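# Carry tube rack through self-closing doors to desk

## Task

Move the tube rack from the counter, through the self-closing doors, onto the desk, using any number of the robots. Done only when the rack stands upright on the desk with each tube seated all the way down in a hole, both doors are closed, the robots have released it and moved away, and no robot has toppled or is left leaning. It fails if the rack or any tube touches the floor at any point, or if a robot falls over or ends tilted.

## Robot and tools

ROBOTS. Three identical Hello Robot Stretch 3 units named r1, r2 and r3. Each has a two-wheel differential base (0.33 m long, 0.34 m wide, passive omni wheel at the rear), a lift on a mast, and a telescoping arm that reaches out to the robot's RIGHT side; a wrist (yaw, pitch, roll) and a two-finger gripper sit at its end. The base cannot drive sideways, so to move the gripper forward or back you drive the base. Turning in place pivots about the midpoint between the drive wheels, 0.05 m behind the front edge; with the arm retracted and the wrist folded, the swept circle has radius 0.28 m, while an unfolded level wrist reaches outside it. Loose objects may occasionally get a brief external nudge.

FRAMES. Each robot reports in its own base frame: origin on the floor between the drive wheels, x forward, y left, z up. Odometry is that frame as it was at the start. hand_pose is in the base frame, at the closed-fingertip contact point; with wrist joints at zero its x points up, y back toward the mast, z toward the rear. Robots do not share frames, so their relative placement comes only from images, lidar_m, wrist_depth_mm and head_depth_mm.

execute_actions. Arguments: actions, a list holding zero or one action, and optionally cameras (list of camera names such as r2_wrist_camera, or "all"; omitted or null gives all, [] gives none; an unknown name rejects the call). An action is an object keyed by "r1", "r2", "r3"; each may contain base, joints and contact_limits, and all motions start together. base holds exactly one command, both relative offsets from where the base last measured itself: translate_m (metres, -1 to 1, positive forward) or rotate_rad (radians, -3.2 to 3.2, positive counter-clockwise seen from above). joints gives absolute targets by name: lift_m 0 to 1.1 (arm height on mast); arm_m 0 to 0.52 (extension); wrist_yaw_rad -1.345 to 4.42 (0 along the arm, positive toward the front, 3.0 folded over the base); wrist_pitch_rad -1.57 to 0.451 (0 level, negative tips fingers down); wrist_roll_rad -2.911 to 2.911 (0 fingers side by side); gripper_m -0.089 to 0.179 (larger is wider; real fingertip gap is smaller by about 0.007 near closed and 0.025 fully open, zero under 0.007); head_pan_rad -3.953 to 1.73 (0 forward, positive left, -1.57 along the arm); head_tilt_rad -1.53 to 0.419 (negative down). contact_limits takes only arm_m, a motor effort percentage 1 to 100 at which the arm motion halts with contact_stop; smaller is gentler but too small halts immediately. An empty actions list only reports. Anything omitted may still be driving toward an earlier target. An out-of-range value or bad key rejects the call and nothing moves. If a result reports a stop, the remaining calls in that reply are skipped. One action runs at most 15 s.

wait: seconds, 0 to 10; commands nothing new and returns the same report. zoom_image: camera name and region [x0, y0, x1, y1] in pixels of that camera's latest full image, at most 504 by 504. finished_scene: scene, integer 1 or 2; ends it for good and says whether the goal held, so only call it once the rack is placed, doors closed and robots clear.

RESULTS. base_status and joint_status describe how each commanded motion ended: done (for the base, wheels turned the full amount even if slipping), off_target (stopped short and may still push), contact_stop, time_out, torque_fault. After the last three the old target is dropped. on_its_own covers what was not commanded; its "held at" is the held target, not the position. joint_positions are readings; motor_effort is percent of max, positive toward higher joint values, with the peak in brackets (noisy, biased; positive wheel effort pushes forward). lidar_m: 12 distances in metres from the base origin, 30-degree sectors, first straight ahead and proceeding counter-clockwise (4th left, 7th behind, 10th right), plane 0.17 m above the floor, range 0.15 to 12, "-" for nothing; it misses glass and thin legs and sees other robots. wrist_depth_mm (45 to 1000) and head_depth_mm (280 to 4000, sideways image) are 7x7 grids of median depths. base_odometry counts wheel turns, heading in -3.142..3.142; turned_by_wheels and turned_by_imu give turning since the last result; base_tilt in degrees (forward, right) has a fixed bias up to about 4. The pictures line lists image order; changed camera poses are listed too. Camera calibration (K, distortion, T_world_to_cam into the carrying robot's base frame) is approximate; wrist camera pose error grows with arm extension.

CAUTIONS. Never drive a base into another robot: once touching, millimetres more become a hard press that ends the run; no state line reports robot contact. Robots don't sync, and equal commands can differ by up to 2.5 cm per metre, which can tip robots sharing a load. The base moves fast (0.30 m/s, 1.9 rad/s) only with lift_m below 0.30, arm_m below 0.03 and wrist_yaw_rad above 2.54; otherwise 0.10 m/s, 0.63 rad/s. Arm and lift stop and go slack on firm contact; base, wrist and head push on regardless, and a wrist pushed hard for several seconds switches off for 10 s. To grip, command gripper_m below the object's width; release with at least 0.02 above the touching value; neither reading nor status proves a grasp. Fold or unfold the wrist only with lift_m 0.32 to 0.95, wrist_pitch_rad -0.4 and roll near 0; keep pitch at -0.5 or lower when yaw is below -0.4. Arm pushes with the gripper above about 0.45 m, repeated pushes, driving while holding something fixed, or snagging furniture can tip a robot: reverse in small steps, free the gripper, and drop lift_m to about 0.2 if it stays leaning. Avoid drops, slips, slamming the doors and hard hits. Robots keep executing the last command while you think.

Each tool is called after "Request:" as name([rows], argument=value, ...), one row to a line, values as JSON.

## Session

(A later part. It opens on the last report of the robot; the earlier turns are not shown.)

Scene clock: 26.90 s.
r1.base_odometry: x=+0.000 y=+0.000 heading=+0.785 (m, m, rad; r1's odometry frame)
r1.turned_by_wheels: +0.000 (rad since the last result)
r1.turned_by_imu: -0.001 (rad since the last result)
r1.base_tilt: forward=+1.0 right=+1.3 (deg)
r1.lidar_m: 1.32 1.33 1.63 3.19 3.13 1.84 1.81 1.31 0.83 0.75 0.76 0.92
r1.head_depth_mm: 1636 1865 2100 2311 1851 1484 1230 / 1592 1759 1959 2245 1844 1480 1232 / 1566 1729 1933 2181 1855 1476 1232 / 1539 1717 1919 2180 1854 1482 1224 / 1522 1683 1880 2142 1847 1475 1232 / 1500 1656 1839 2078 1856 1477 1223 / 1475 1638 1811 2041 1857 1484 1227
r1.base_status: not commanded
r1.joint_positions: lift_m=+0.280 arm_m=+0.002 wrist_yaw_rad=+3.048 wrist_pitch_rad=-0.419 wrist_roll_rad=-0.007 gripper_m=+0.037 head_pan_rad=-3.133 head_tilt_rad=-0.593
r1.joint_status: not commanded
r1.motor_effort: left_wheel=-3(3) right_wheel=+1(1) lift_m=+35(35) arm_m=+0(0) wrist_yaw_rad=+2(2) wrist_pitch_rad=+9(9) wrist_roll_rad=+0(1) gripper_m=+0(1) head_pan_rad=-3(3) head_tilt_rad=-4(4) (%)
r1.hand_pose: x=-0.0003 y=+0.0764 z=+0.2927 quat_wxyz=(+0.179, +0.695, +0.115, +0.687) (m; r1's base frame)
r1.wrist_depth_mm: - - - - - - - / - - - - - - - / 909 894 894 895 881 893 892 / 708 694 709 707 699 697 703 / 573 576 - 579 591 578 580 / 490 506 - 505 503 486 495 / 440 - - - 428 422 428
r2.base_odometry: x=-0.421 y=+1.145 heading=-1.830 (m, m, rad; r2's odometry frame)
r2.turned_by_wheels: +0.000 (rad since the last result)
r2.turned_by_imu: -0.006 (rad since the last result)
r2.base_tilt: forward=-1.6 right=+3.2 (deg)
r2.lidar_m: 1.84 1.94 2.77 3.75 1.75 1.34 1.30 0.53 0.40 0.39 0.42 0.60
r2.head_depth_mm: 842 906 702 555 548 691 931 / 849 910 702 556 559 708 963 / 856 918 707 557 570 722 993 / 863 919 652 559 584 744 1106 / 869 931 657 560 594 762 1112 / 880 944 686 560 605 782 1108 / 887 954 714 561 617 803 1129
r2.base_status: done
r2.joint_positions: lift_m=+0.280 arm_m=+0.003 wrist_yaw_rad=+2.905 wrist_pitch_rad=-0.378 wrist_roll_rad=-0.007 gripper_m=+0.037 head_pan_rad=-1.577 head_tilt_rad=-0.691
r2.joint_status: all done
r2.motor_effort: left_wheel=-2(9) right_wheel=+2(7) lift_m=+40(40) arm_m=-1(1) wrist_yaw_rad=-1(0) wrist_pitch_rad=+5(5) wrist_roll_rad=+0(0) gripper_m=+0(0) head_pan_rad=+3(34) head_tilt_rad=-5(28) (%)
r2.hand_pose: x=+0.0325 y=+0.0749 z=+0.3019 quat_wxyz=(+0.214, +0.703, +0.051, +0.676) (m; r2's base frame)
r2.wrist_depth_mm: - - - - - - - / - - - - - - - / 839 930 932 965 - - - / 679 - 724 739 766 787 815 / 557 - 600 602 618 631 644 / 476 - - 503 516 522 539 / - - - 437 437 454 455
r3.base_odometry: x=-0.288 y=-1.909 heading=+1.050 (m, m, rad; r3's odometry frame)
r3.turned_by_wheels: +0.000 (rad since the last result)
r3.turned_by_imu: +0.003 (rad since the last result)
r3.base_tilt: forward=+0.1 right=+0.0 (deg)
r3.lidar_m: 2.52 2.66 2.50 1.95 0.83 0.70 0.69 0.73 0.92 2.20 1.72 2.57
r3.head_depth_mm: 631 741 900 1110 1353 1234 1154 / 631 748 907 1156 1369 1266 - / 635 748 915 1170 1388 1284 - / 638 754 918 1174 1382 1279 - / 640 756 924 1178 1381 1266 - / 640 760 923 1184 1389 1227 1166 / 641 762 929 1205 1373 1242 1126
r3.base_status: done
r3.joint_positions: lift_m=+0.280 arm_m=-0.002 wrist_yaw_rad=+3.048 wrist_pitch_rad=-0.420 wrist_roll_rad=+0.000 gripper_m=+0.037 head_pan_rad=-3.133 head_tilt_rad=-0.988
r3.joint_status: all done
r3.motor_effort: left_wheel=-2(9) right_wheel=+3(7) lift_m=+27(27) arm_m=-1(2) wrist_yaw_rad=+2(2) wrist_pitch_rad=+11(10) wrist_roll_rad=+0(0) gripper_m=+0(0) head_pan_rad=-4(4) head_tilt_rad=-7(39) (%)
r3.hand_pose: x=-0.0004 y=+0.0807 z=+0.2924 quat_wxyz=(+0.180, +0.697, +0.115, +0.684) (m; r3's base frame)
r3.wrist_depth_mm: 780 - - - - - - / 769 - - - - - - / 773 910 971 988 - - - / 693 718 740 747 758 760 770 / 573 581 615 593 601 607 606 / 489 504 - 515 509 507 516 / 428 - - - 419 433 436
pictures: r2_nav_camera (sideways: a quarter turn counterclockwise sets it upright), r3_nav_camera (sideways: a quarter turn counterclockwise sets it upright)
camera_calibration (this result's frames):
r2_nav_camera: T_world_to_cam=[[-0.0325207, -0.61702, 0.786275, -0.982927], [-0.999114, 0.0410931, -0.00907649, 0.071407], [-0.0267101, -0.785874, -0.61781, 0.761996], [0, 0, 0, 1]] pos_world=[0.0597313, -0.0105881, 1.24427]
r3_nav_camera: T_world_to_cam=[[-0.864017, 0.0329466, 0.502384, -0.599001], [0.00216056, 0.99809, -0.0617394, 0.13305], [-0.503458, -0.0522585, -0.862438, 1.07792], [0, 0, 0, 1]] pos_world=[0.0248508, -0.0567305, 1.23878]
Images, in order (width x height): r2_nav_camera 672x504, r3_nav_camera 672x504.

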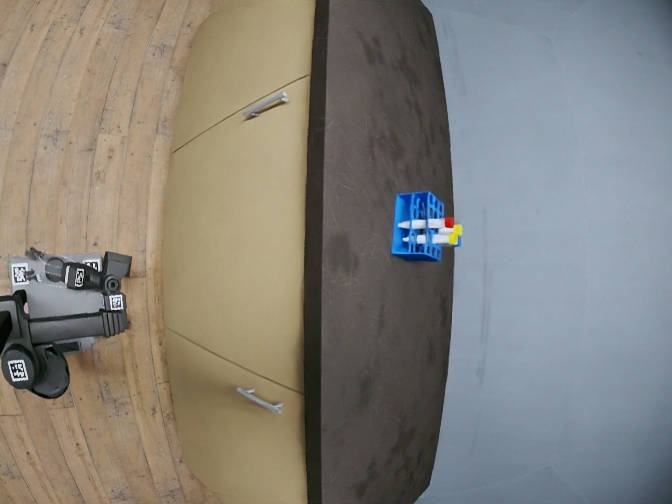

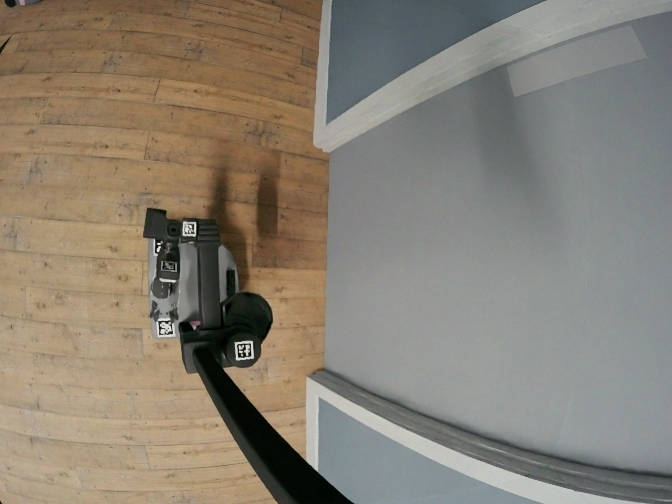

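Request:
execute_actions([
  {"r2":{"base":{"rotate_rad":-0.07},"joints":{"lift_m":0.94}},"r3":{"base":{"rotate_rad":0.12},"joints":{"lift_m":0.31}},"r1":{"base":{"rotate_rad":1.57}}},
], cameras=[])

Request:
execute_actions([
  {"r2":{"base":{"translate_m":-0.5},"joints":{"wrist_yaw_rad":1.6,"gripper_m":0.15}},"r3":{"base":{"translate_m":-0.8}},"r1":{"base":{"translate_m":0.8}}},
], cameras=["r3_nav_camera"])

Request:
execute_actions([
  {"r2":{"joints":{"arm_m":0.35,"wrist_pitch_rad":-0.25}},"r3":{"base":{"translate_m":-0.3}},"r1":{"base":{"rotate_rad":-1.57},"joints":{"head_tilt_rad":-0.9}}},
], cameras=["r2_nav_camera","r3_nav_camera","r2_wrist_camera","r1_nav_camera"])

Scene clock: 34.60 s.
r1.base_odometry: x=+0.000 y=+0.000 heading=+2.355 (m, m, rad; r1's odometry frame)
r1.turned_by_wheels: +1.570 (rad since the last result)
r1.turned_by_imu: +1.561 (rad since the last result)
r1.base_tilt: forward=+1.0 right=+1.3 (deg)
r1.lidar_m: 3.08 3.19 1.84 1.81 1.33 0.84 0.75 0.76 0.92 1.32 1.33 1.61
r1.head_depth_mm: 648 719 807 924 1076 1302 1234 / 637 707 794 905 1050 1255 1227 / 626 692 778 883 1024 1217 1225 / 615 681 762 865 999 1186 1226 / 607 671 747 848 970 1148 1230 / 598 661 737 830 950 1115 1229 / 589 649 722 812 930 1085 1201
r1.base_status: done
r1.joint_positions: lift_m=+0.280 arm_m=+0.002 wrist_yaw_rad=+3.048 wrist_pitch_rad=-0.419 wrist_roll_rad=-0.007 gripper_m=+0.037 head_pan_rad=-3.133 head_tilt_rad=-0.593
r1.joint_status: not commanded
r1.motor_effort: left_wheel=-3(10) right_wheel=+1(8) lift_m=+35(35) arm_m=+0(0) wrist_yaw_rad=+2(3) wrist_pitch_rad=+9(9) wrist_roll_rad=+0(0) gripper_m=+0(1) head_pan_rad=-4(4) head_tilt_rad=-4(4) (%)
r1.hand_pose: x=-0.0004 y=+0.0764 z=+0.2927 quat_wxyz=(+0.179, +0.695, +0.115, +0.687) (m; r1's base frame)
r1.wrist_depth_mm: - - - - - - - / - - - - - - - / 886 904 898 906 891 885 896 / 700 698 698 705 700 705 696 / 583 579 - 578 600 573 574 / 493 504 - 503 500 487 488 / 438 - - - 425 425 427
r2.base_odometry: x=-0.421 y=+1.145 heading=-1.900 (m, m, rad; r2's odometry frame)
r2.turned_by_wheels: -0.070 (rad since the last result)
r2.turned_by_imu: -0.071 (rad since the last result)
r2.base_tilt: forward=-1.6 right=+3.2 (deg)
r2.lidar_m: 1.85 1.90 2.58 3.75 1.89 1.36 1.31 0.56 0.41 0.39 0.41 0.55
r2.head_depth_mm: 855 917 701 570 - - 978 / 857 913 702 555 499 - 1104 / 862 921 706 556 499 - - / 857 924 680 558 - - 975 / 863 921 641 556 512 - 1109 / 864 929 661 559 585 750 1104 / 866 930 710 561 590 758 1112
r2.base_status: done
r2.joint_positions: lift_m=+0.940 arm_m=+0.003 wrist_yaw_rad=+2.905 wrist_pitch_rad=-0.378 wrist_roll_rad=-0.007 gripper_m=+0.037 head_pan_rad=-1.577 head_tilt_rad=-0.692
r2.joint_status: all done
r2.motor_effort: left_wheel=+1(6) right_wheel=-4(9) lift_m=+48(50) arm_m=-1(1) wrist_yaw_rad=+0(0) wrist_pitch_rad=+5(5) wrist_roll_rad=+0(0) gripper_m=+1(0) head_pan_rad=+3(3) head_tilt_rad=-4(4) (%)
r2.hand_pose: x=+0.0325 y=+0.0749 z=+0.9616 quat_wxyz=(+0.214, +0.703, +0.051, +0.676) (m; r2's base frame)
r2.wrist_depth_mm: - - - - - - - / - - - - - - - / - - - - - - - / - - - - - - - / - - - - - - - / - - - - - - - / - - - - - - -
r3.base_odometry: x=-0.288 y=-1.909 heading=+1.170 (m, m, rad; r3's odometry frame)
r3.turned_by_wheels: +0.120 (rad since the last result)
r3.turned_by_imu: +0.120 (rad since the last result)
r3.base_tilt: forward=+0.1 right=+0.0 (deg)
r3.lidar_m: 2.52 2.54 2.05 1.45 0.74 0.69 0.69 0.76 1.09 2.20 1.81 2.53
r3.head_depth_mm: 614 719 868 1090 1347 1236 1162 / 625 734 886 1122 1356 1261 - / 634 749 908 1162 1366 1294 - / 645 758 929 1179 1373 1284 - / 657 777 944 1215 1377 1251 - / 667 790 973 1261 1390 1231 1161 / 680 806 992 1294 1371 1240 1120
r3.base_status: done
r3.joint_positions: lift_m=+0.310 arm_m=-0.002 wrist_yaw_rad=+3.048 wrist_pitch_rad=-0.420 wrist_roll_rad=+0.000 gripper_m=+0.037 head_pan_rad=-3.134 head_tilt_rad=-0.988
r3.joint_status: all done
r3.motor_effort: left_wheel=-2(8) right_wheel=+3(11) lift_m=+39(42) arm_m=-2(2) wrist_yaw_rad=+1(1) wrist_pitch_rad=+10(10) wrist_roll_rad=+0(0) gripper_m=+0(0) head_pan_rad=-3(4) head_tilt_rad=-7(8) (%)
r3.hand_pose: x=-0.0003 y=+0.0808 z=+0.3221 quat_wxyz=(+0.180, +0.697, +0.115, +0.684) (m; r3's base frame)
r3.wrist_depth_mm: 670 - - - - - - / 675 845 - - - - - / 671 870 - - - - - / 677 754 799 776 807 800 825 / 617 617 649 643 650 650 658 / 522 526 - 535 549 537 548 / 449 - - - 445 467 463
pictures: none
No camera images: the call's "cameras" was empty. Leave "cameras" out to get every camera's image.

Scene clock: 43.63 s.
r1.base_odometry: x=-0.565 y=+0.567 heading=+2.355 (m, m, rad; r1's odometry frame)
r1.turned_by_wheels: +0.000 (rad since the last result)
r1.turned_by_imu: -0.005 (rad since the last result)
r1.base_tilt: forward=+0.9 right=+1.3 (deg)
r1.lidar_m: 2.72 2.95 2.22 1.94 1.96 1.70 1.54 1.54 1.31 1.18 1.19 1.43
r1.head_depth_mm: 1365 1523 1721 1962 1853 1477 1225 / 1344 1498 1682 1921 1841 1469 1233 / 1332 1473 1641 1869 1867 1479 1226 / 1300 1445 1616 1835 1836 1479 1224 / 1282 1413 1588 1781 1849 1477 1225 / 1260 1399 1540 1748 1854 1479 1220 / 1239 1369 1528 1728 1857 1480 1232
r1.base_status: done
r1.joint_positions: lift_m=+0.280 arm_m=+0.002 wrist_yaw_rad=+3.049 wrist_pitch_rad=-0.418 wrist_roll_rad=-0.007 gripper_m=+0.037 head_pan_rad=-3.133 head_tilt_rad=-0.594
r1.joint_status: not commanded
r1.motor_effort: left_wheel=-3(4) right_wheel=+1(7) lift_m=+36(35) arm_m=+0(0) wrist_yaw_rad=+2(2) wrist_pitch_rad=+9(9) wrist_roll_rad=+0(0) gripper_m=+0(0) head_pan_rad=-4(3) head_tilt_rad=-4(4) (%)
r1.hand_pose: x=-0.0005 y=+0.0765 z=+0.2927 quat_wxyz=(+0.179, +0.695, +0.116, +0.687) (m; r1's base frame)
r1.wrist_depth_mm: - - - - - - - / - - - - - - - / 903 882 880 886 894 871 896 / 703 702 702 697 697 705 708 / 578 584 - 574 596 579 573 / 492 505 - 506 508 489 491 / 436 - - - 430 427 427
r2.base_odometry: x=-0.259 y=+1.618 heading=-1.900 (m, m, rad; r2's odometry frame)
r2.turned_by_wheels: +0.000 (rad since the last result)
r2.turned_by_imu: -0.003 (rad since the last result)
r2.base_tilt: forward=-1.6 right=+3.2 (deg)
r2.lidar_m: 1.50 2.43 3.27 3.41 1.17 0.84 0.80 0.83 0.41 0.40 0.41 0.56
r2.head_depth_mm: 861 921 701 570 - - 1123 / 864 926 701 555 - - 1126 / 867 932 706 558 - - 1121 / 869 925 707 559 580 692 - / 868 933 706 557 585 696 - / 874 932 709 558 589 - - / 877 943 712 562 593 - -
r2.base_status: done
r2.joint_positions: lift_m=+0.940 arm_m=+0.003 wrist_yaw_rad=+1.603 wrist_pitch_rad=-0.378 wrist_roll_rad=-0.007 gripper_m=+0.150 head_pan_rad=-1.577 head_tilt_rad=-0.692
r2.joint_status: all done
r2.motor_effort: left_wheel=+1(2) right_wheel=-3(9) lift_m=+49(49) arm_m=-1(1) wrist_yaw_rad=-4(2) wrist_pitch_rad=+5(5) wrist_roll_rad=+0(0) gripper_m=+0(87) head_pan_rad=+2(3) head_tilt_rad=-4(5) (%)
r2.hand_pose: x=+0.2078 y=-0.1407 z=+0.9616 quat_wxyz=(+0.580, +0.590, -0.385, +0.408) (m; r2's base frame)
r2.wrist_depth_mm: - - - - - - - / - - - - 937 622 562 / - - - - 863 449 434 / - - - - 876 450 323 / - - - - 862 402 280 / - - - - 877 - 285 / - - - - 814 452 277
r3.base_odometry: x=-0.601 y=-2.645 heading=+1.170 (m, m, rad; r3's odometry frame)
r3.turned_by_wheels: +0.000 (rad since the last result)
r3.turned_by_imu: +0.007 (rad since the last result)
r3.base_tilt: forward=+0.1 right=+0.0 (deg)
r3.lidar_m: 3.28 3.10 0.44 0.27 0.24 0.25 0.30 0.56 1.03 0.49 2.29 2.03
r3.head_depth_mm: - - 306 358 434 546 - / - 300 343 411 513 649 - / 292 329 391 481 624 - - / 316 372 453 578 799 1205 - / 355 428 539 730 1127 1254 - / 405 505 664 1045 1367 1235 - / 472 614 1740 1552 1383 1235 1124
r3.base_status: translate_m off_target (by the wheels' count: -0.7999 of -0.8000)
r3.joint_positions: lift_m=+0.310 arm_m=-0.002 wrist_yaw_rad=+3.050 wrist_pitch_rad=-0.419 wrist_roll_rad=+0.000 gripper_m=+0.037 head_pan_rad=-3.135 head_tilt_rad=-0.995
r3.joint_status: not commanded
r3.on_its_own: right_wheel is at rest, and its effort (-30) is outside its rest range (-18 to +18)
r3.motor_effort: left_wheel=-10(70) right_wheel=-30(100) lift_m=+36(40) arm_m=-2(2) wrist_yaw_rad=+0(2) wrist_pitch_rad=+10(10) wrist_roll_rad=+0(0) gripper_m=+0(0) head_pan_rad=-3(3) head_tilt_rad=-3(8) (%)
r3.hand_pose: x=-0.0007 y=+0.0809 z=+0.3223 quat_wxyz=(+0.179, +0.697, +0.115, +0.684) (m; r3's base frame)
r3.wrist_depth_mm: 197 - 285 356 483 - - / 207 224 309 389 533 - - / 216 241 339 429 597 - - / 228 260 378 481 667 785 810 / 242 286 403 539 645 645 652 / 253 311 - 534 546 542 548 / 269 - - - 447 464 470
pictures: r3_nav_camera (sideways: a quarter turn counterclockwise sets it upright)
camera_calibration (this result's frames):
r3_nav_camera: T_world_to_cam=[[-0.867238, 0.0339898, 0.496733, -0.591621], [0.0037947, 0.998089, -0.0616709, 0.13295], [-0.49788, -0.0515983, -0.86571, 1.08213], [0, 0, 0, 1]] pos_world=[0.0251926, -0.0567507, 1.23889]
Images, in order (width x height): r3_nav_camera 672x504.

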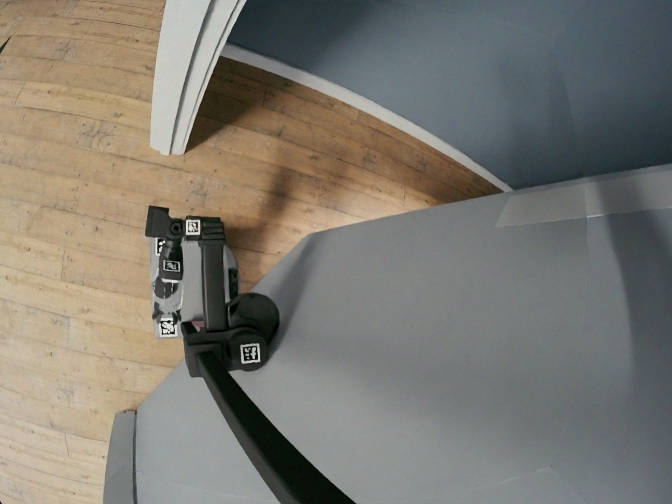

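Scene clock: 47.67 s.
r1.base_odometry: x=-0.565 y=+0.567 heading=+0.785 (m, m, rad; r1's odometry frame)
r1.turned_by_wheels: -1.570 (rad since the last result)
r1.turned_by_imu: -1.564 (rad since the last result)
r1.base_tilt: forward=+0.9 right=+1.3 (deg)
r1.lidar_m: 1.18 1.18 1.44 2.75 3.22 2.22 1.95 1.97 1.70 1.53 1.55 1.30
r1.head_depth_mm: 1927 2200 2102 1711 1442 1250 1129 / 2125 2406 2088 1720 1463 1251 1145 / 2294 2555 2099 1720 1455 1275 - / 2568 2575 2102 1712 1454 1258 - / 3606 2438 2114 1726 1454 1255 1148 / 1703 1995 2115 1736 1456 1256 1125 / 1672 1945 2131 1727 1463 1267 1110
r1.base_status: done
r1.joint_positions: lift_m=+0.280 arm_m=+0.002 wrist_yaw_rad=+3.049 wrist_pitch_rad=-0.418 wrist_roll_rad=-0.007 gripper_m=+0.037 head_pan_rad=-3.134 head_tilt_rad=-0.889
r1.joint_status: all done
r1.motor_effort: left_wheel=+0(9) right_wheel=-2(6) lift_m=+36(35) arm_m=+0(1) wrist_yaw_rad=+1(2) wrist_pitch_rad=+9(9) wrist_roll_rad=+1(1) gripper_m=+0(0) head_pan_rad=-3(4) head_tilt_rad=-6(33) (%)
r1.hand_pose: x=-0.0005 y=+0.0765 z=+0.2927 quat_wxyz=(+0.179, +0.695, +0.116, +0.687) (m; r1's base frame)
r1.wrist_depth_mm: - - - - - - - / - - - - - - - / 902 874 896 901 889 881 891 / 703 702 705 706 701 706 696 / 580 582 - 569 602 578 574 / 496 504 - 509 503 490 488 / 440 - - - 427 426 428
r2.base_odometry: x=-0.259 y=+1.618 heading=-1.900 (m, m, rad; r2's odometry frame)
r2.turned_by_wheels: +0.000 (rad since the last result)
r2.turned_by_imu: +0.000 (rad since the last result)
r2.base_tilt: forward=-1.6 right=+3.3 (deg)
r2.lidar_m: 1.50 2.43 3.25 3.42 1.17 0.84 0.80 0.83 0.41 0.40 0.41 0.56
r2.head_depth_mm: 862 - 687 553 570 727 1098 / 850 869 704 555 574 731 1006 / 871 - 667 557 576 737 1020 / 870 931 - 557 581 745 1105 / 870 946 646 559 586 753 1105 / 870 935 712 559 589 755 1110 / 876 927 697 544 594 765 1104
r2.base_status: not commanded
r2.joint_positions: lift_m=+0.940 arm_m=+0.350 wrist_yaw_rad=+1.601 wrist_pitch_rad=-0.271 wrist_roll_rad=-0.007 gripper_m=+0.150 head_pan_rad=-1.577 head_tilt_rad=-0.692
r2.joint_status: all done
r2.motor_effort: left_wheel=+2(1) right_wheel=-3(3) lift_m=+48(49) arm_m=+3(3) wrist_yaw_rad=-2(4) wrist_pitch_rad=+7(8) wrist_roll_rad=+0(0) gripper_m=+1(0) head_pan_rad=+3(3) head_tilt_rad=-4(5) (%)
r2.hand_pose: x=+0.2189 y=-0.4875 z=+0.9867 quat_wxyz=(+0.558, +0.568, -0.417, +0.438) (m; r2's base frame)
r2.wrist_depth_mm: - - - - - 970 637 / - - - 946 506 898 634 / - - - 531 498 599 582 / - - 384 373 384 400 417 / - - 280 286 294 317 312 / - 232 228 233 237 - 249 / - 194 192 197 199 202 208
r3.base_odometry: x=-0.718 y=-2.921 heading=+1.170 (m, m, rad; r3's odometry frame)
r3.turned_by_wheels: +0.000 (rad since the last result)
r3.turned_by_imu: +0.003 (rad since the last result)
r3.base_tilt: forward=+0.1 right=+0.0 (deg)
r3.lidar_m: 3.56 0.69 0.29 0.23 0.22 0.24 0.34 1.18 0.98 0.78 0.55 2.43
r3.head_depth_mm: 287 303 338 383 441 519 - / 312 353 401 466 552 642 - / 365 418 489 588 736 - - / 1895 2008 1753 1500 1330 1258 - / 1894 2088 1772 1563 1378 1253 - / 1911 2079 1781 1551 1377 1235 - / 1939 2048 1779 1559 1365 1234 1120
r3.base_status: done
r3.joint_positions: lift_m=+0.310 arm_m=-0.002 wrist_yaw_rad=+3.050 wrist_pitch_rad=-0.419 wrist_roll_rad=+0.000 gripper_m=+0.037 head_pan_rad=-3.135 head_tilt_rad=-0.995
r3.joint_status: not commanded
r3.motor_effort: left_wheel=-2(18) right_wheel=-18(42) lift_m=+36(36) arm_m=-1(2) wrist_yaw_rad=+0(0) wrist_pitch_rad=+10(10) wrist_roll_rad=+1(0) gripper_m=+0(0) head_pan_rad=-3(3) head_tilt_rad=-3(3) (%)
r3.hand_pose: x=-0.0007 y=+0.0809 z=+0.3223 quat_wxyz=(+0.179, +0.697, +0.115, +0.684) (m; r3's base frame)
r3.wrist_depth_mm: 183 - 237 268 321 396 519 / 194 208 258 293 358 457 596 / 207 224 278 322 402 533 - / 221 243 309 357 456 631 819 / 238 269 337 405 545 645 644 / 258 294 - 456 555 535 550 / 276 - - - 444 464 471
pictures: r1_nav_camera (sideways: a quarter turn counterclockwise sets it upright), r2_nav_camera (sideways: a quarter turn counterclockwise sets it upright), r2_wrist_camera, r3_nav_camera (sideways: a quarter turn counterclockwise sets it upright)
camera_calibration (this result's frames):
r1_nav_camera: T_world_to_cam=[[-0.744505, -0.0684326, 0.6641, -0.819932], [-0.0881819, 0.996097, 0.00378501, 0.0491718], [-0.661767, -0.0557436, -0.747634, 0.93089], [0, 0, 0, 1]] pos_world=[0.00992416, -0.0531988, 1.2403]
r2_nav_camera: T_world_to_cam=[[-0.03252, -0.617715, 0.78573, -0.982216], [-0.999114, 0.041093, -0.00904565, 0.0713669], [-0.0267004, -0.785328, -0.618504, 0.762898], [0, 0, 0, 1]] pos_world=[0.0597317, -0.0105368, 1.24426]
r2_wrist_camera: T_world_to_cam=[[0.0139716, -0.998008, 0.0615238, -0.556837], [-0.444542, -0.0613143, -0.893657, 0.976433], [0.895649, -0.0148641, -0.444513, 0.399624], [0, 0, 0, 1]] pos_world=[0.0839235, -0.489918, 1.08449]
r3_nav_camera: T_world_to_cam=[[-0.867237, 0.0339917, 0.496734, -0.591623], [0.00379674, 0.998089, -0.0616709, 0.13295], [-0.497882, -0.0515973, -0.865709, 1.08213], [0, 0, 0, 1]] pos_world=[0.0251923, -0.0567507, 1.23889]
Images, in order (width x height): r1_nav_camera 672x504, r2_nav_camera 672x504, r2_wrist_camera 644x364, r3_nav_camera 672x504.

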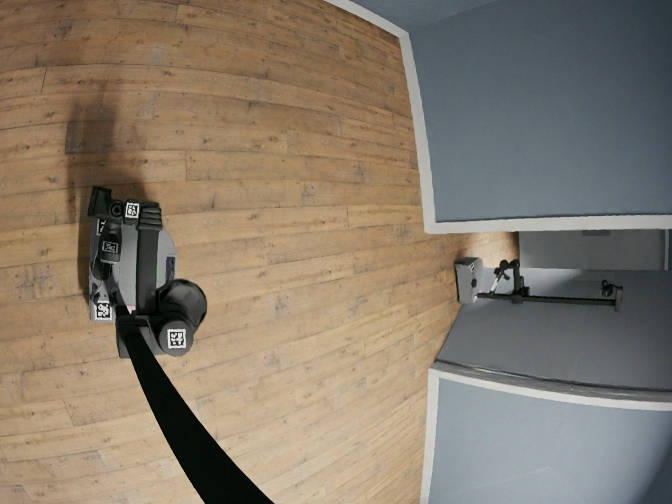

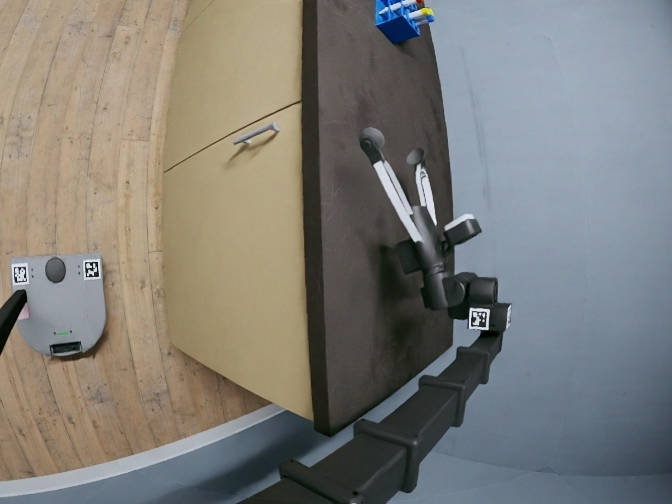

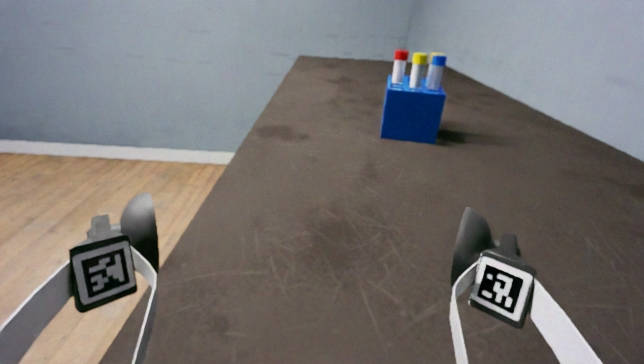

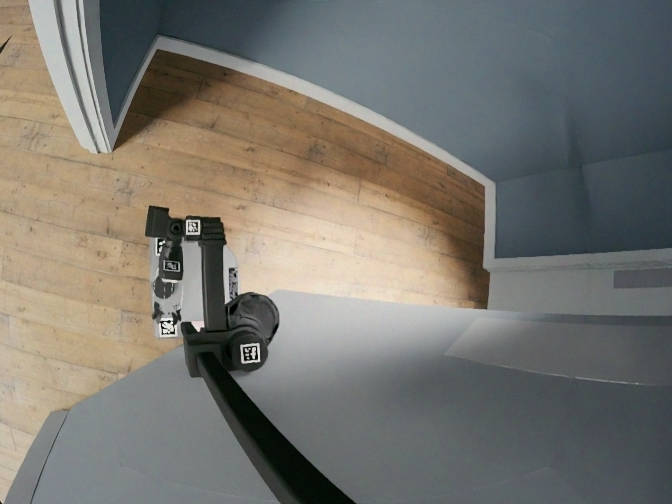

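Request:
execute_actions([
  {"r2":{"base":{"translate_m":0.2},"joints":{"arm_m":0.48,"lift_m":0.915}},"r3":{"base":{"rotate_rad":-0.6}},"r1":{"base":{"translate_m":-0.9}}},
], cameras=["r2_wrist_camera"])

Request:
execute_actions([
  {"r3":{"base":{"translate_m":-0.25}}},
], cameras=["r3_nav_camera"])

Request:
execute_actions([
  {"r3":{"base":{"rotate_rad":-0.9}}},
], cameras=["r3_nav_camera","r1_nav_camera"])

Scene clock: 53.53 s.
r1.base_odometry: x=-1.202 y=-0.070 heading=+0.785 (m, m, rad; r1's odometry frame)
r1.turned_by_wheels: +0.000 (rad since the last result)
r1.turned_by_imu: +0.003 (rad since the last result)
r1.base_tilt: forward=+1.0 right=+1.3 (deg)
r1.lidar_m: 2.06 2.07 2.53 2.77 1.86 1.39 1.52 1.07 1.32 1.69 1.70 2.08
r1.head_depth_mm: 1335 1496 1687 1715 1451 1262 1128 / 1448 1662 1925 1710 1455 1253 1138 / 1622 1764 1919 1717 1452 1286 - / 3055 2082 1954 1714 1449 1252 - / 3170 2706 2108 1727 1457 1257 1150 / 3004 2516 1319 1548 1462 1265 1126 / 903 1038 1242 1520 1459 1260 1117
r1.base_status: done
r1.joint_positions: lift_m=+0.280 arm_m=+0.002 wrist_yaw_rad=+3.049 wrist_pitch_rad=-0.418 wrist_roll_rad=-0.007 gripper_m=+0.037 head_pan_rad=-3.134 head_tilt_rad=-0.890
r1.joint_status: not commanded
r1.motor_effort: left_wheel=+1(4) right_wheel=-2(7) lift_m=+36(36) arm_m=+0(0) wrist_yaw_rad=+1(1) wrist_pitch_rad=+9(9) wrist_roll_rad=+0(0) gripper_m=+1(0) head_pan_rad=-3(3) head_tilt_rad=-6(6) (%)
r1.hand_pose: x=-0.0005 y=+0.0765 z=+0.2928 quat_wxyz=(+0.179, +0.695, +0.116, +0.687) (m; r1's base frame)
r1.wrist_depth_mm: - - - - - - - / - - - - - - - / 904 909 914 896 901 915 902 / 710 703 700 700 701 702 694 / 582 580 - 577 596 578 581 / 492 505 - 501 512 495 490 / 440 - - - 428 428 427
r2.base_odometry: x=-0.324 y=+1.429 heading=-1.900 (m, m, rad; r2's odometry frame)
r2.turned_by_wheels: +0.000 (rad since the last result)
r2.turned_by_imu: +0.000 (rad since the last result)
r2.base_tilt: forward=-1.6 right=+3.3 (deg)
r2.lidar_m: 2.15 2.21 2.98 3.74 1.46 1.05 1.00 0.57 0.41 0.39 0.41 0.56
r2.head_depth_mm: 858 - - 538 569 724 995 / 848 869 704 555 571 728 1002 / 855 - 704 558 575 733 1011 / 864 945 679 559 579 741 1100 / 867 925 681 559 581 752 1110 / 868 937 698 558 587 753 1108 / 874 933 725 560 590 758 1109
r2.base_status: done
r2.joint_positions: lift_m=+0.915 arm_m=+0.480 wrist_yaw_rad=+1.601 wrist_pitch_rad=-0.271 wrist_roll_rad=-0.007 gripper_m=+0.150 head_pan_rad=-1.577 head_tilt_rad=-0.692
r2.joint_status: all done
r2.motor_effort: left_wheel=+1(5) right_wheel=-4(6) lift_m=+39(42) arm_m=+3(4) wrist_yaw_rad=-2(2) wrist_pitch_rad=+7(7) wrist_roll_rad=+0(0) gripper_m=+1(0) head_pan_rad=+3(2) head_tilt_rad=-4(4) (%)
r2.hand_pose: x=+0.2190 y=-0.6175 z=+0.9620 quat_wxyz=(+0.558, +0.568, -0.417, +0.438) (m; r2's base frame)
r2.wrist_depth_mm: - - - - - 733 478 / - - 773 330 868 716 477 / - 456 435 295 477 504 470 / - 301 308 306 331 343 358 / 229 242 239 247 253 270 267 / - 186 195 199 203 - 213 / 159 161 164 168 170 172 179
r3.base_odometry: x=-0.718 y=-2.921 heading=+0.571 (m, m, rad; r3's odometry frame)
r3.turned_by_wheels: -0.599 (rad since the last result)
r3.turned_by_imu: -0.581 (rad since the last result)
r3.base_tilt: forward=+0.1 right=+0.1 (deg)
r3.lidar_m: 1.53 1.47 0.75 0.34 0.26 0.26 0.27 0.40 1.23 0.98 0.90 0.55
r3.head_depth_mm: - - 301 358 450 606 - / - 287 321 393 507 661 - / - 298 348 435 580 - - / - 313 380 488 677 984 - / 294 339 421 555 811 1222 - / 307 370 470 644 1147 1233 - / 330 405 531 1492 1371 1239 1117
r3.base_status: done
r3.joint_positions: lift_m=+0.310 arm_m=-0.002 wrist_yaw_rad=+3.050 wrist_pitch_rad=-0.419 wrist_roll_rad=+0.000 gripper_m=+0.037 head_pan_rad=-3.135 head_tilt_rad=-0.995
r3.joint_status: not commanded
r3.on_its_own: right_wheel is at rest, and its effort (-30) is outside its rest range (-18 to +18)
r3.motor_effort: left_wheel=+1(13) right_wheel=-30(40) lift_m=+36(36) arm_m=-2(1) wrist_yaw_rad=+0(0) wrist_pitch_rad=+10(10) wrist_roll_rad=+0(0) gripper_m=+0(0) head_pan_rad=-4(2) head_tilt_rad=-4(3) (%)
r3.hand_pose: x=-0.0007 y=+0.0808 z=+0.3223 quat_wxyz=(+0.179, +0.697, +0.115, +0.684) (m; r3's base frame)
r3.wrist_depth_mm: 220 - 370 536 - - - / 228 256 409 579 - - - / 237 272 431 641 - - - / 245 290 486 714 787 819 832 / 255 315 512 640 650 655 643 / 267 338 - 533 546 552 541 / 274 - - - 455 459 470
pictures: r2_wrist_camera
camera_calibration (this result's frames):
r2_wrist_camera: T_world_to_cam=[[0.013908, -0.998009, 0.061519, -0.685058], [-0.444275, -0.0612862, -0.893792, 0.946534], [0.895783, -0.0149004, -0.444242, 0.386396], [0, 0, 0, 1]] pos_world=[0.0839219, -0.619927, 1.0598]
Images, in order (width x height): r2_wrist_camera 644x364.

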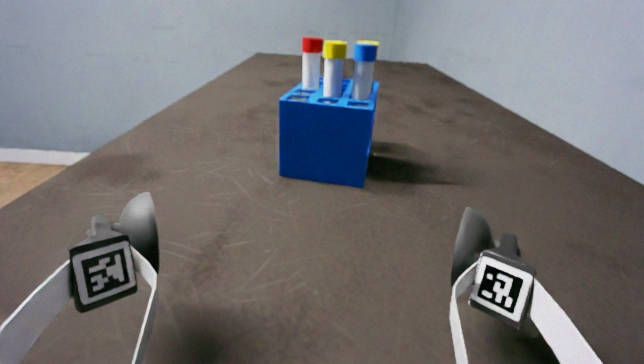

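Scene clock: 57.07 s.
r1.base_odometry: x=-1.202 y=-0.070 heading=+0.785 (m, m, rad; r1's odometry frame)
r1.turned_by_wheels: +0.000 (rad since the last result)
r1.turned_by_imu: -0.001 (rad since the last result)
r1.base_tilt: forward=+0.9 right=+1.2 (deg)
r1.lidar_m: 2.06 2.07 2.53 2.75 1.87 1.39 1.74 1.07 1.32 1.69 1.70 2.07
r1.head_depth_mm: 1436 1580 1753 1717 1451 1257 1129 / 1627 1833 1972 1709 1453 1255 1150 / 3032 2107 2034 1717 1442 1288 - / 3216 2504 2037 1726 1442 1258 - / 3112 2723 2107 1709 1455 1262 1143 / 2995 2500 1312 1554 1454 1257 1133 / 901 1036 1244 1531 1467 1261 1111
r1.base_status: not commanded
r1.joint_positions: lift_m=+0.280 arm_m=+0.002 wrist_yaw_rad=+3.049 wrist_pitch_rad=-0.418 wrist_roll_rad=-0.007 gripper_m=+0.037 head_pan_rad=-3.134 head_tilt_rad=-0.890
r1.joint_status: not commanded
r1.motor_effort: left_wheel=+0(1) right_wheel=-2(2) lift_m=+36(35) arm_m=+0(0) wrist_yaw_rad=+2(1) wrist_pitch_rad=+9(9) wrist_roll_rad=+1(1) gripper_m=+1(0) head_pan_rad=-3(2) head_tilt_rad=-6(5) (%)
r1.hand_pose: x=-0.0005 y=+0.0765 z=+0.2928 quat_wxyz=(+0.179, +0.695, +0.116, +0.687) (m; r1's base frame)
r1.wrist_depth_mm: - - - - - - - / - - - - - - - / 913 886 912 895 885 885 875 / 703 697 697 709 687 698 706 / 581 574 - 577 598 574 577 / 490 508 - 500 509 490 488 / 442 - - - 423 427 427
r2.base_odometry: x=-0.324 y=+1.429 heading=-1.900 (m, m, rad; r2's odometry frame)
r2.turned_by_wheels: +0.000 (rad since the last result)
r2.turned_by_imu: +0.000 (rad since the last result)
r2.base_tilt: forward=-1.6 right=+3.3 (deg)
r2.lidar_m: 2.15 2.21 2.98 3.74 1.46 1.05 1.00 0.57 0.41 0.40 0.41 0.56
r2.head_depth_mm: 859 - - 538 568 722 995 / 844 865 704 555 571 727 1000 / 858 - 703 556 575 740 1011 / 861 939 681 556 580 740 1106 / 870 925 684 557 583 748 1109 / 867 943 694 559 589 753 1103 / 871 931 725 560 589 762 1109
r2.base_status: not commanded
r2.joint_positions: lift_m=+0.915 arm_m=+0.480 wrist_yaw_rad=+1.601 wrist_pitch_rad=-0.271 wrist_roll_rad=-0.007 gripper_m=+0.150 head_pan_rad=-1.577 head_tilt_rad=-0.692
r2.joint_status: not commanded
r2.motor_effort: left_wheel=+1(1) right_wheel=-3(3) lift_m=+39(39) arm_m=+3(3) wrist_yaw_rad=-2(2) wrist_pitch_rad=+7(7) wrist_roll_rad=+0(0) gripper_m=+1(0) head_pan_rad=+3(3) head_tilt_rad=-4(5) (%)
r2.hand_pose: x=+0.2190 y=-0.6175 z=+0.9620 quat_wxyz=(+0.558, +0.568, -0.417, +0.438) (m; r2's base frame)
r2.wrist_depth_mm: - - - - - 730 486 / - - 758 332 856 716 476 / - 459 433 293 477 508 471 / - 301 307 304 331 344 355 / 229 242 238 247 252 271 267 / - 186 195 200 204 - 213 / 159 162 164 168 170 172 178
r3.base_odometry: x=-0.928 y=-3.056 heading=+0.571 (m, m, rad; r3's odometry frame)
r3.turned_by_wheels: +0.000 (rad since the last result)
r3.turned_by_imu: +0.002 (rad since the last result)
r3.base_tilt: forward=+0.2 right=+0.1 (deg)
r3.lidar_m: 0.87 3.78 0.43 0.27 0.24 0.24 0.30 1.71 1.35 1.08 1.07 0.78
r3.head_depth_mm: - - 307 360 434 545 - / - 301 344 413 513 647 - / 293 330 392 483 628 - - / 315 373 455 583 808 1215 - / 368 1828 1717 1512 1383 1263 - / 1659 1921 1783 1563 1389 1241 - / 1607 1878 1764 1551 1380 1233 1113
r3.base_status: done
r3.joint_positions: lift_m=+0.310 arm_m=-0.002 wrist_yaw_rad=+3.050 wrist_pitch_rad=-0.419 wrist_roll_rad=+0.000 gripper_m=+0.037 head_pan_rad=-3.135 head_tilt_rad=-0.995
r3.joint_status: not commanded
r3.motor_effort: left_wheel=-1(16) right_wheel=-17(34) lift_m=+36(37) arm_m=-2(2) wrist_yaw_rad=+0(0) wrist_pitch_rad=+11(10) wrist_roll_rad=+1(0) gripper_m=+0(0) head_pan_rad=-3(2) head_tilt_rad=-4(4) (%)
r3.hand_pose: x=-0.0007 y=+0.0808 z=+0.3223 quat_wxyz=(+0.179, +0.697, +0.115, +0.684) (m; r3's base frame)
r3.wrist_depth_mm: 196 - 283 350 493 - - / 206 224 308 388 558 - - / 216 241 334 423 636 - - / 229 260 370 472 730 798 812 / 242 282 399 531 655 649 661 / 256 310 - 531 545 541 550 / 268 - - - 448 468 462
pictures: r3_nav_camera (sideways: a quarter turn counterclockwise sets it upright)
camera_calibration (this result's frames):
r3_nav_camera: T_world_to_cam=[[-0.867237, 0.0339917, 0.496734, -0.591623], [0.00379675, 0.998089, -0.0616709, 0.13295], [-0.497881, -0.0515973, -0.865709, 1.08213], [0, 0, 0, 1]] pos_world=[0.0251924, -0.0567507, 1.23889]
Images, in order (width x height): r3_nav_camera 672x504.

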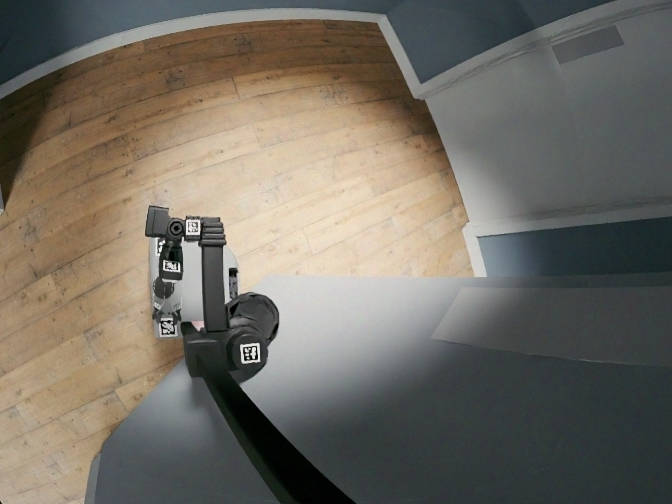

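Scene clock: 59.43 s.
r1.base_odometry: x=-1.202 y=-0.070 heading=+0.785 (m, m, rad; r1's odometry frame)
r1.turned_by_wheels: +0.000 (rad since the last result)
r1.turned_by_imu: +0.000 (rad since the last result)
r1.base_tilt: forward=+0.9 right=+1.3 (deg)
r1.lidar_m: 2.06 2.07 2.53 2.76 1.87 1.39 1.70 1.07 1.32 1.69 1.70 2.07
r1.head_depth_mm: 1477 1594 1746 1711 1444 1257 1125 / 1656 1829 2020 1701 1454 1257 1139 / 3106 1892 2010 1721 1453 1282 - / 3184 2756 2109 1716 1449 1256 - / 3203 2743 2101 1733 1458 1260 1151 / 2977 2484 1308 1555 1456 1258 1122 / 897 1040 1236 1515 1458 1259 1110
r1.base_status: not commanded
r1.joint_positions: lift_m=+0.280 arm_m=+0.002 wrist_yaw_rad=+3.049 wrist_pitch_rad=-0.418 wrist_roll_rad=-0.007 gripper_m=+0.037 head_pan_rad=-3.134 head_tilt_rad=-0.890
r1.joint_status: not commanded
r1.motor_effort: left_wheel=+1(1) right_wheel=-2(2) lift_m=+36(35) arm_m=-1(0) wrist_yaw_rad=+1(1) wrist_pitch_rad=+9(9) wrist_roll_rad=+0(1) gripper_m=+0(1) head_pan_rad=-3(3) head_tilt_rad=-6(6) (%)
r1.hand_pose: x=-0.0005 y=+0.0765 z=+0.2928 quat_wxyz=(+0.179, +0.695, +0.116, +0.687) (m; r1's base frame)
r1.wrist_depth_mm: - - - - - - - / - - - - - - - / 891 890 891 881 914 892 894 / 698 705 704 699 701 706 697 / 578 582 - 575 600 577 576 / 490 507 - 503 501 492 492 / 441 - - - 428 426 424
r2.base_odometry: x=-0.324 y=+1.429 heading=-1.900 (m, m, rad; r2's odometry frame)
r2.turned_by_wheels: +0.000 (rad since the last result)
r2.turned_by_imu: +0.000 (rad since the last result)
r2.base_tilt: forward=-1.6 right=+3.2 (deg)
r2.lidar_m: 2.15 2.21 2.99 3.74 1.46 1.05 1.00 0.57 0.41 0.40 0.41 0.56
r2.head_depth_mm: 858 - - 538 568 724 992 / 848 866 700 556 573 729 1005 / 860 - 703 556 577 734 1015 / 870 942 680 558 580 742 1097 / 870 930 683 559 583 749 1111 / 867 938 695 559 586 755 1108 / 871 936 727 559 589 759 1110
r2.base_status: not commanded
r2.joint_positions: lift_m=+0.915 arm_m=+0.480 wrist_yaw_rad=+1.601 wrist_pitch_rad=-0.271 wrist_roll_rad=-0.007 gripper_m=+0.150 head_pan_rad=-1.577 head_tilt_rad=-0.692
r2.joint_status: not commanded
r2.motor_effort: left_wheel=+1(1) right_wheel=-4(4) lift_m=+39(39) arm_m=+3(3) wrist_yaw_rad=-2(2) wrist_pitch_rad=+7(7) wrist_roll_rad=+0(0) gripper_m=+0(0) head_pan_rad=+3(3) head_tilt_rad=-4(4) (%)
r2.hand_pose: x=+0.2190 y=-0.6175 z=+0.9620 quat_wxyz=(+0.558, +0.568, -0.417, +0.438) (m; r2's base frame)
r2.wrist_depth_mm: - - - - - 727 484 / - - 771 332 874 714 476 / - 453 438 293 474 510 468 / - 301 310 304 334 344 355 / 228 241 239 246 252 272 266 / - 186 195 199 203 - 214 / 159 161 165 168 170 172 178
r3.base_odometry: x=-0.928 y=-3.056 heading=-0.329 (m, m, rad; r3's odometry frame)
r3.turned_by_wheels: -0.900 (rad since the last result)
r3.turned_by_imu: -0.878 (rad since the last result)
r3.base_tilt: forward=+0.1 right=+0.0 (deg)
r3.lidar_m: 1.07 0.77 1.72 3.81 0.38 0.28 0.28 0.29 0.40 1.71 1.21 1.06
r3.head_depth_mm: - 292 338 433 604 1007 - / - 291 337 432 603 910 - / - 291 337 431 601 - - / - 291 337 431 599 834 - / - 290 336 431 600 904 - / - 290 335 430 596 978 - / - 290 334 428 598 979 1127
r3.base_status: done
r3.joint_positions: lift_m=+0.310 arm_m=-0.002 wrist_yaw_rad=+3.050 wrist_pitch_rad=-0.419 wrist_roll_rad=+0.000 gripper_m=+0.037 head_pan_rad=-3.135 head_tilt_rad=-0.995
r3.joint_status: not commanded
r3.on_its_own: right_wheel is at rest, and its effort (-26) is outside its rest range (-18 to +18)
r3.motor_effort: left_wheel=-4(9) right_wheel=-26(39) lift_m=+36(36) arm_m=-1(2) wrist_yaw_rad=+0(0) wrist_pitch_rad=+10(10) wrist_roll_rad=+1(0) gripper_m=+0(1) head_pan_rad=-2(2) head_tilt_rad=-4(3) (%)
r3.hand_pose: x=-0.0007 y=+0.0808 z=+0.3223 quat_wxyz=(+0.179, +0.697, +0.115, +0.684) (m; r3's base frame)
r3.wrist_depth_mm: 362 - - - - - - / 357 475 - - - - - / 356 476 - - - - - / 353 500 802 791 784 807 717 / 349 502 660 648 655 651 654 / 347 501 - 532 543 540 551 / 338 - - - 450 464 463
pictures: r1_nav_camera (sideways: a quarter turn counterclockwise sets it upright), r3_nav_camera (sideways: a quarter turn counterclockwise sets it upright)
camera_calibration (this result's frames):
r1_nav_camera: T_world_to_cam=[[-0.744874, -0.0684356, 0.663686, -0.819391], [-0.088184, 0.996097, 0.00374052, 0.0492297], [-0.661352, -0.0557403, -0.748002, 0.931365], [0, 0, 0, 1]] pos_world=[0.00995834, -0.0531985, 1.2403]
r3_nav_camera: T_world_to_cam=[[-0.867237, 0.0339915, 0.496734, -0.591623], [0.0037965, 0.998089, -0.0616709, 0.13295], [-0.497882, -0.0515974, -0.865709, 1.08213], [0, 0, 0, 1]] pos_world=[0.0251924, -0.0567507, 1.23889]
Images, in order (width x height): r1_nav_camera 672x504, r3_nav_camera 672x504.

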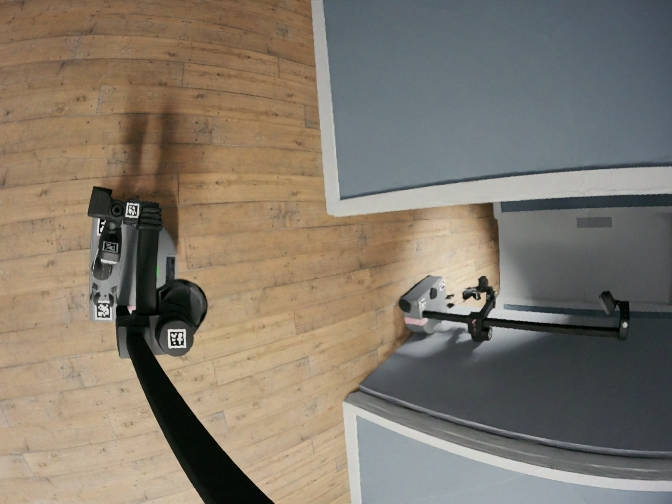

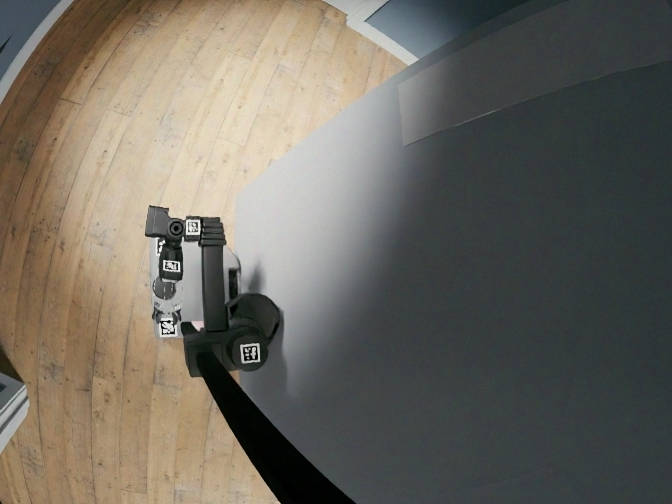

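Request:
execute_actions([
  {"r2":{"base":{"translate_m":0.16},"joints":{"arm_m":0.49,"lift_m":0.907}},"r3":{"base":{"translate_m":-0.2}},"r1":{"base":{"translate_m":-0.6}}},
], cameras=["r2_wrist_camera","r3_nav_camera","r1_nav_camera"])

Scene clock: 63.67 s.
r1.base_odometry: x=-1.626 y=-0.494 heading=+0.785 (m, m, rad; r1's odometry frame)
r1.turned_by_wheels: +0.000 (rad since the last result)
r1.turned_by_imu: +0.002 (rad since the last result)
r1.base_tilt: forward=+0.9 right=+1.3 (deg)
r1.lidar_m: 2.65 2.66 2.93 2.49 0.93 0.96 1.29 0.53 0.60 1.18 1.80 2.20
r1.head_depth_mm: 2552 1387 1531 1643 1448 1250 1122 / 2666 2704 1777 1637 1457 1262 1139 / 2629 2703 2098 1712 1460 1284 - / 2652 2697 2105 1707 1456 1259 - / 2604 2694 2111 1717 1458 1252 1148 / 2512 2742 2115 1721 1454 1212 1129 / 2448 2655 2108 1691 885 1173 1108
r1.base_status: done
r1.joint_positions: lift_m=+0.280 arm_m=+0.002 wrist_yaw_rad=+3.049 wrist_pitch_rad=-0.418 wrist_roll_rad=-0.007 gripper_m=+0.037 head_pan_rad=-3.134 head_tilt_rad=-0.890
r1.joint_status: not commanded
r1.motor_effort: left_wheel=+0(7) right_wheel=-1(7) lift_m=+36(36) arm_m=+0(0) wrist_yaw_rad=+1(1) wrist_pitch_rad=+9(9) wrist_roll_rad=+1(1) gripper_m=+1(0) head_pan_rad=-3(2) head_tilt_rad=-6(6) (%)
r1.hand_pose: x=-0.0005 y=+0.0765 z=+0.2928 quat_wxyz=(+0.179, +0.695, +0.116, +0.687) (m; r1's base frame)
r1.wrist_depth_mm: - - - - - - - / 931 - - - - - - / 818 897 918 902 884 885 897 / 713 698 712 696 707 700 696 / 582 578 - 573 588 570 576 / 489 506 - 504 505 485 489 / 442 - - - 426 426 429
r2.base_odometry: x=-0.375 y=+1.278 heading=-1.899 (m, m, rad; r2's odometry frame)
r2.turned_by_wheels: +0.000 (rad since the last result)
r2.turned_by_imu: +0.000 (rad since the last result)
r2.base_tilt: forward=-1.6 right=+3.3 (deg)
r2.lidar_m: 1.99 2.05 2.76 3.75 1.66 1.21 1.16 0.56 0.41 0.40 0.41 0.55
r2.head_depth_mm: 853 922 - 546 566 718 995 / 845 890 703 555 568 727 992 / 863 - 705 556 575 734 1015 / 863 936 680 558 578 737 1027 / 863 926 684 560 579 745 1107 / 867 931 657 560 586 750 1110 / 867 929 640 561 588 756 1109
r2.base_status: done
r2.joint_positions: lift_m=+0.907 arm_m=+0.490 wrist_yaw_rad=+1.601 wrist_pitch_rad=-0.271 wrist_roll_rad=-0.007 gripper_m=+0.150 head_pan_rad=-1.577 head_tilt_rad=-0.692
r2.joint_status: all done
r2.motor_effort: left_wheel=+1(4) right_wheel=-3(3) lift_m=+39(42) arm_m=+3(4) wrist_yaw_rad=-1(2) wrist_pitch_rad=+7(7) wrist_roll_rad=+0(0) gripper_m=-1(0) head_pan_rad=+3(2) head_tilt_rad=-4(5) (%)
r2.hand_pose: x=+0.2190 y=-0.6275 z=+0.9540 quat_wxyz=(+0.558, +0.568, -0.417, +0.438) (m; r2's base frame)
r2.wrist_depth_mm: - - - - - 708 467 / - - 690 151 703 656 463 / - 396 383 171 419 485 438 / 282 284 147 141 296 325 338 / 217 229 158 146 228 257 252 / - 176 172 161 189 - 201 / 151 153 156 158 161 163 169
r3.base_odometry: x=-1.117 y=-2.992 heading=-0.329 (m, m, rad; r3's odometry frame)
r3.turned_by_wheels: +0.000 (rad since the last result)
r3.turned_by_imu: +0.002 (rad since the last result)
r3.base_tilt: forward=+0.1 right=+0.0 (deg)
r3.lidar_m: 1.20 0.95 1.22 0.49 0.30 0.27 0.27 0.33 1.61 1.68 1.44 1.25
r3.head_depth_mm: - - 307 378 496 725 - / - - 317 398 531 729 - / - 290 331 419 572 - - / - 295 347 443 618 876 - / - 300 362 471 669 1098 - / - 307 381 501 733 1205 - / - 319 400 535 811 1231 1125
r3.base_status: done
r3.joint_positions: lift_m=+0.310 arm_m=-0.002 wrist_yaw_rad=+3.050 wrist_pitch_rad=-0.419 wrist_roll_rad=+0.000 gripper_m=+0.037 head_pan_rad=-3.135 head_tilt_rad=-0.995
r3.joint_status: not commanded
r3.motor_effort: left_wheel=-5(19) right_wheel=-14(46) lift_m=+37(36) arm_m=-2(1) wrist_yaw_rad=+0(0) wrist_pitch_rad=+10(10) wrist_roll_rad=+0(0) gripper_m=+0(0) head_pan_rad=-1(2) head_tilt_rad=-3(3) (%)
r3.hand_pose: x=-0.0007 y=+0.0808 z=+0.3223 quat_wxyz=(+0.179, +0.697, +0.115, +0.684) (m; r3's base frame)
r3.wrist_depth_mm: 263 - 582 - - - - / 268 312 617 - - - - / 275 331 665 - - 986 - / 283 352 729 790 810 807 816 / 288 369 661 635 646 650 657 / 293 398 - 534 547 535 540 / 298 - - - 445 465 469
pictures: r1_nav_camera (sideways: a quarter turn counterclockwise sets it upright), r2_wrist_camera, r3_nav_camera (sideways: a quarter turn counterclockwise sets it upright)
camera_calibration (this result's frames):
r1_nav_camera: T_world_to_cam=[[-0.744963, -0.0684365, 0.663586, -0.819259], [-0.0881847, 0.996097, 0.00372972, 0.0492438], [-0.661251, -0.0557396, -0.748091, 0.93148], [0, 0, 0, 1]] pos_world=[0.00996665, -0.0531984, 1.2403]
r2_wrist_camera: T_world_to_cam=[[0.0139066, -0.998009, 0.0615184, -0.694542], [-0.444252, -0.0612854, -0.893803, 0.938772], [0.895794, -0.0149, -0.44422, 0.382665], [0, 0, 0, 1]] pos_world=[0.0839217, -0.629925, 1.05179]
r3_nav_camera: T_world_to_cam=[[-0.867237, 0.0339917, 0.496735, -0.591623], [0.00379673, 0.998089, -0.0616709, 0.13295], [-0.497882, -0.0515973, -0.865709, 1.08213], [0, 0, 0, 1]] pos_world=[0.0251923, -0.0567507, 1.23889]
Images, in order (width x height): r1_nav_camera 672x504, r2_wrist_camera 644x364, r3_nav_camera 672x504.

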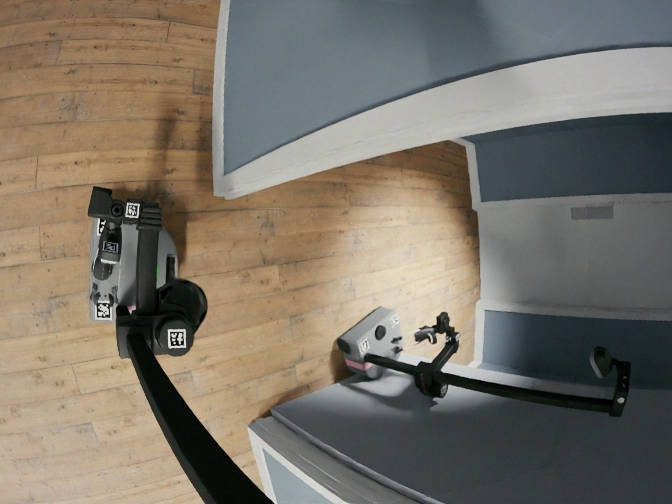

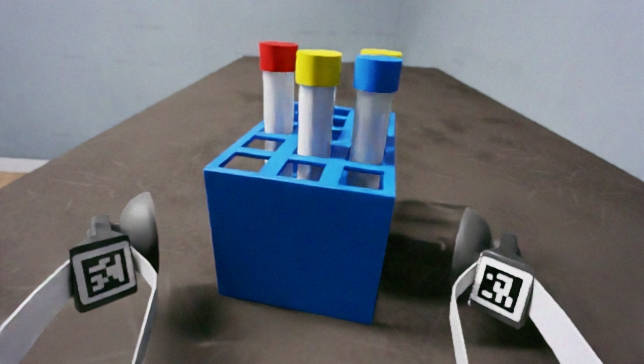

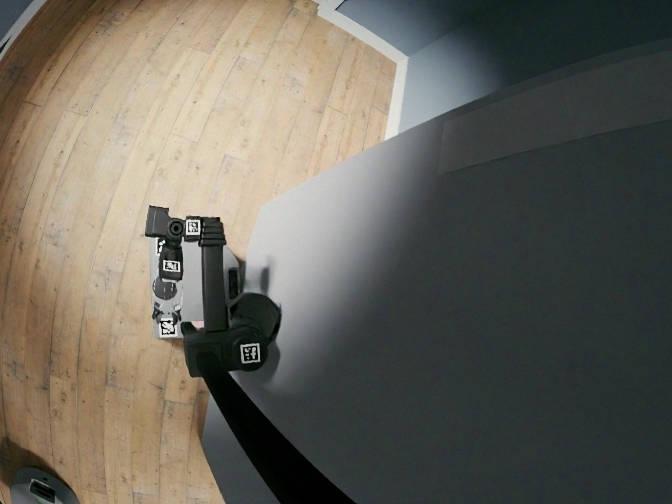

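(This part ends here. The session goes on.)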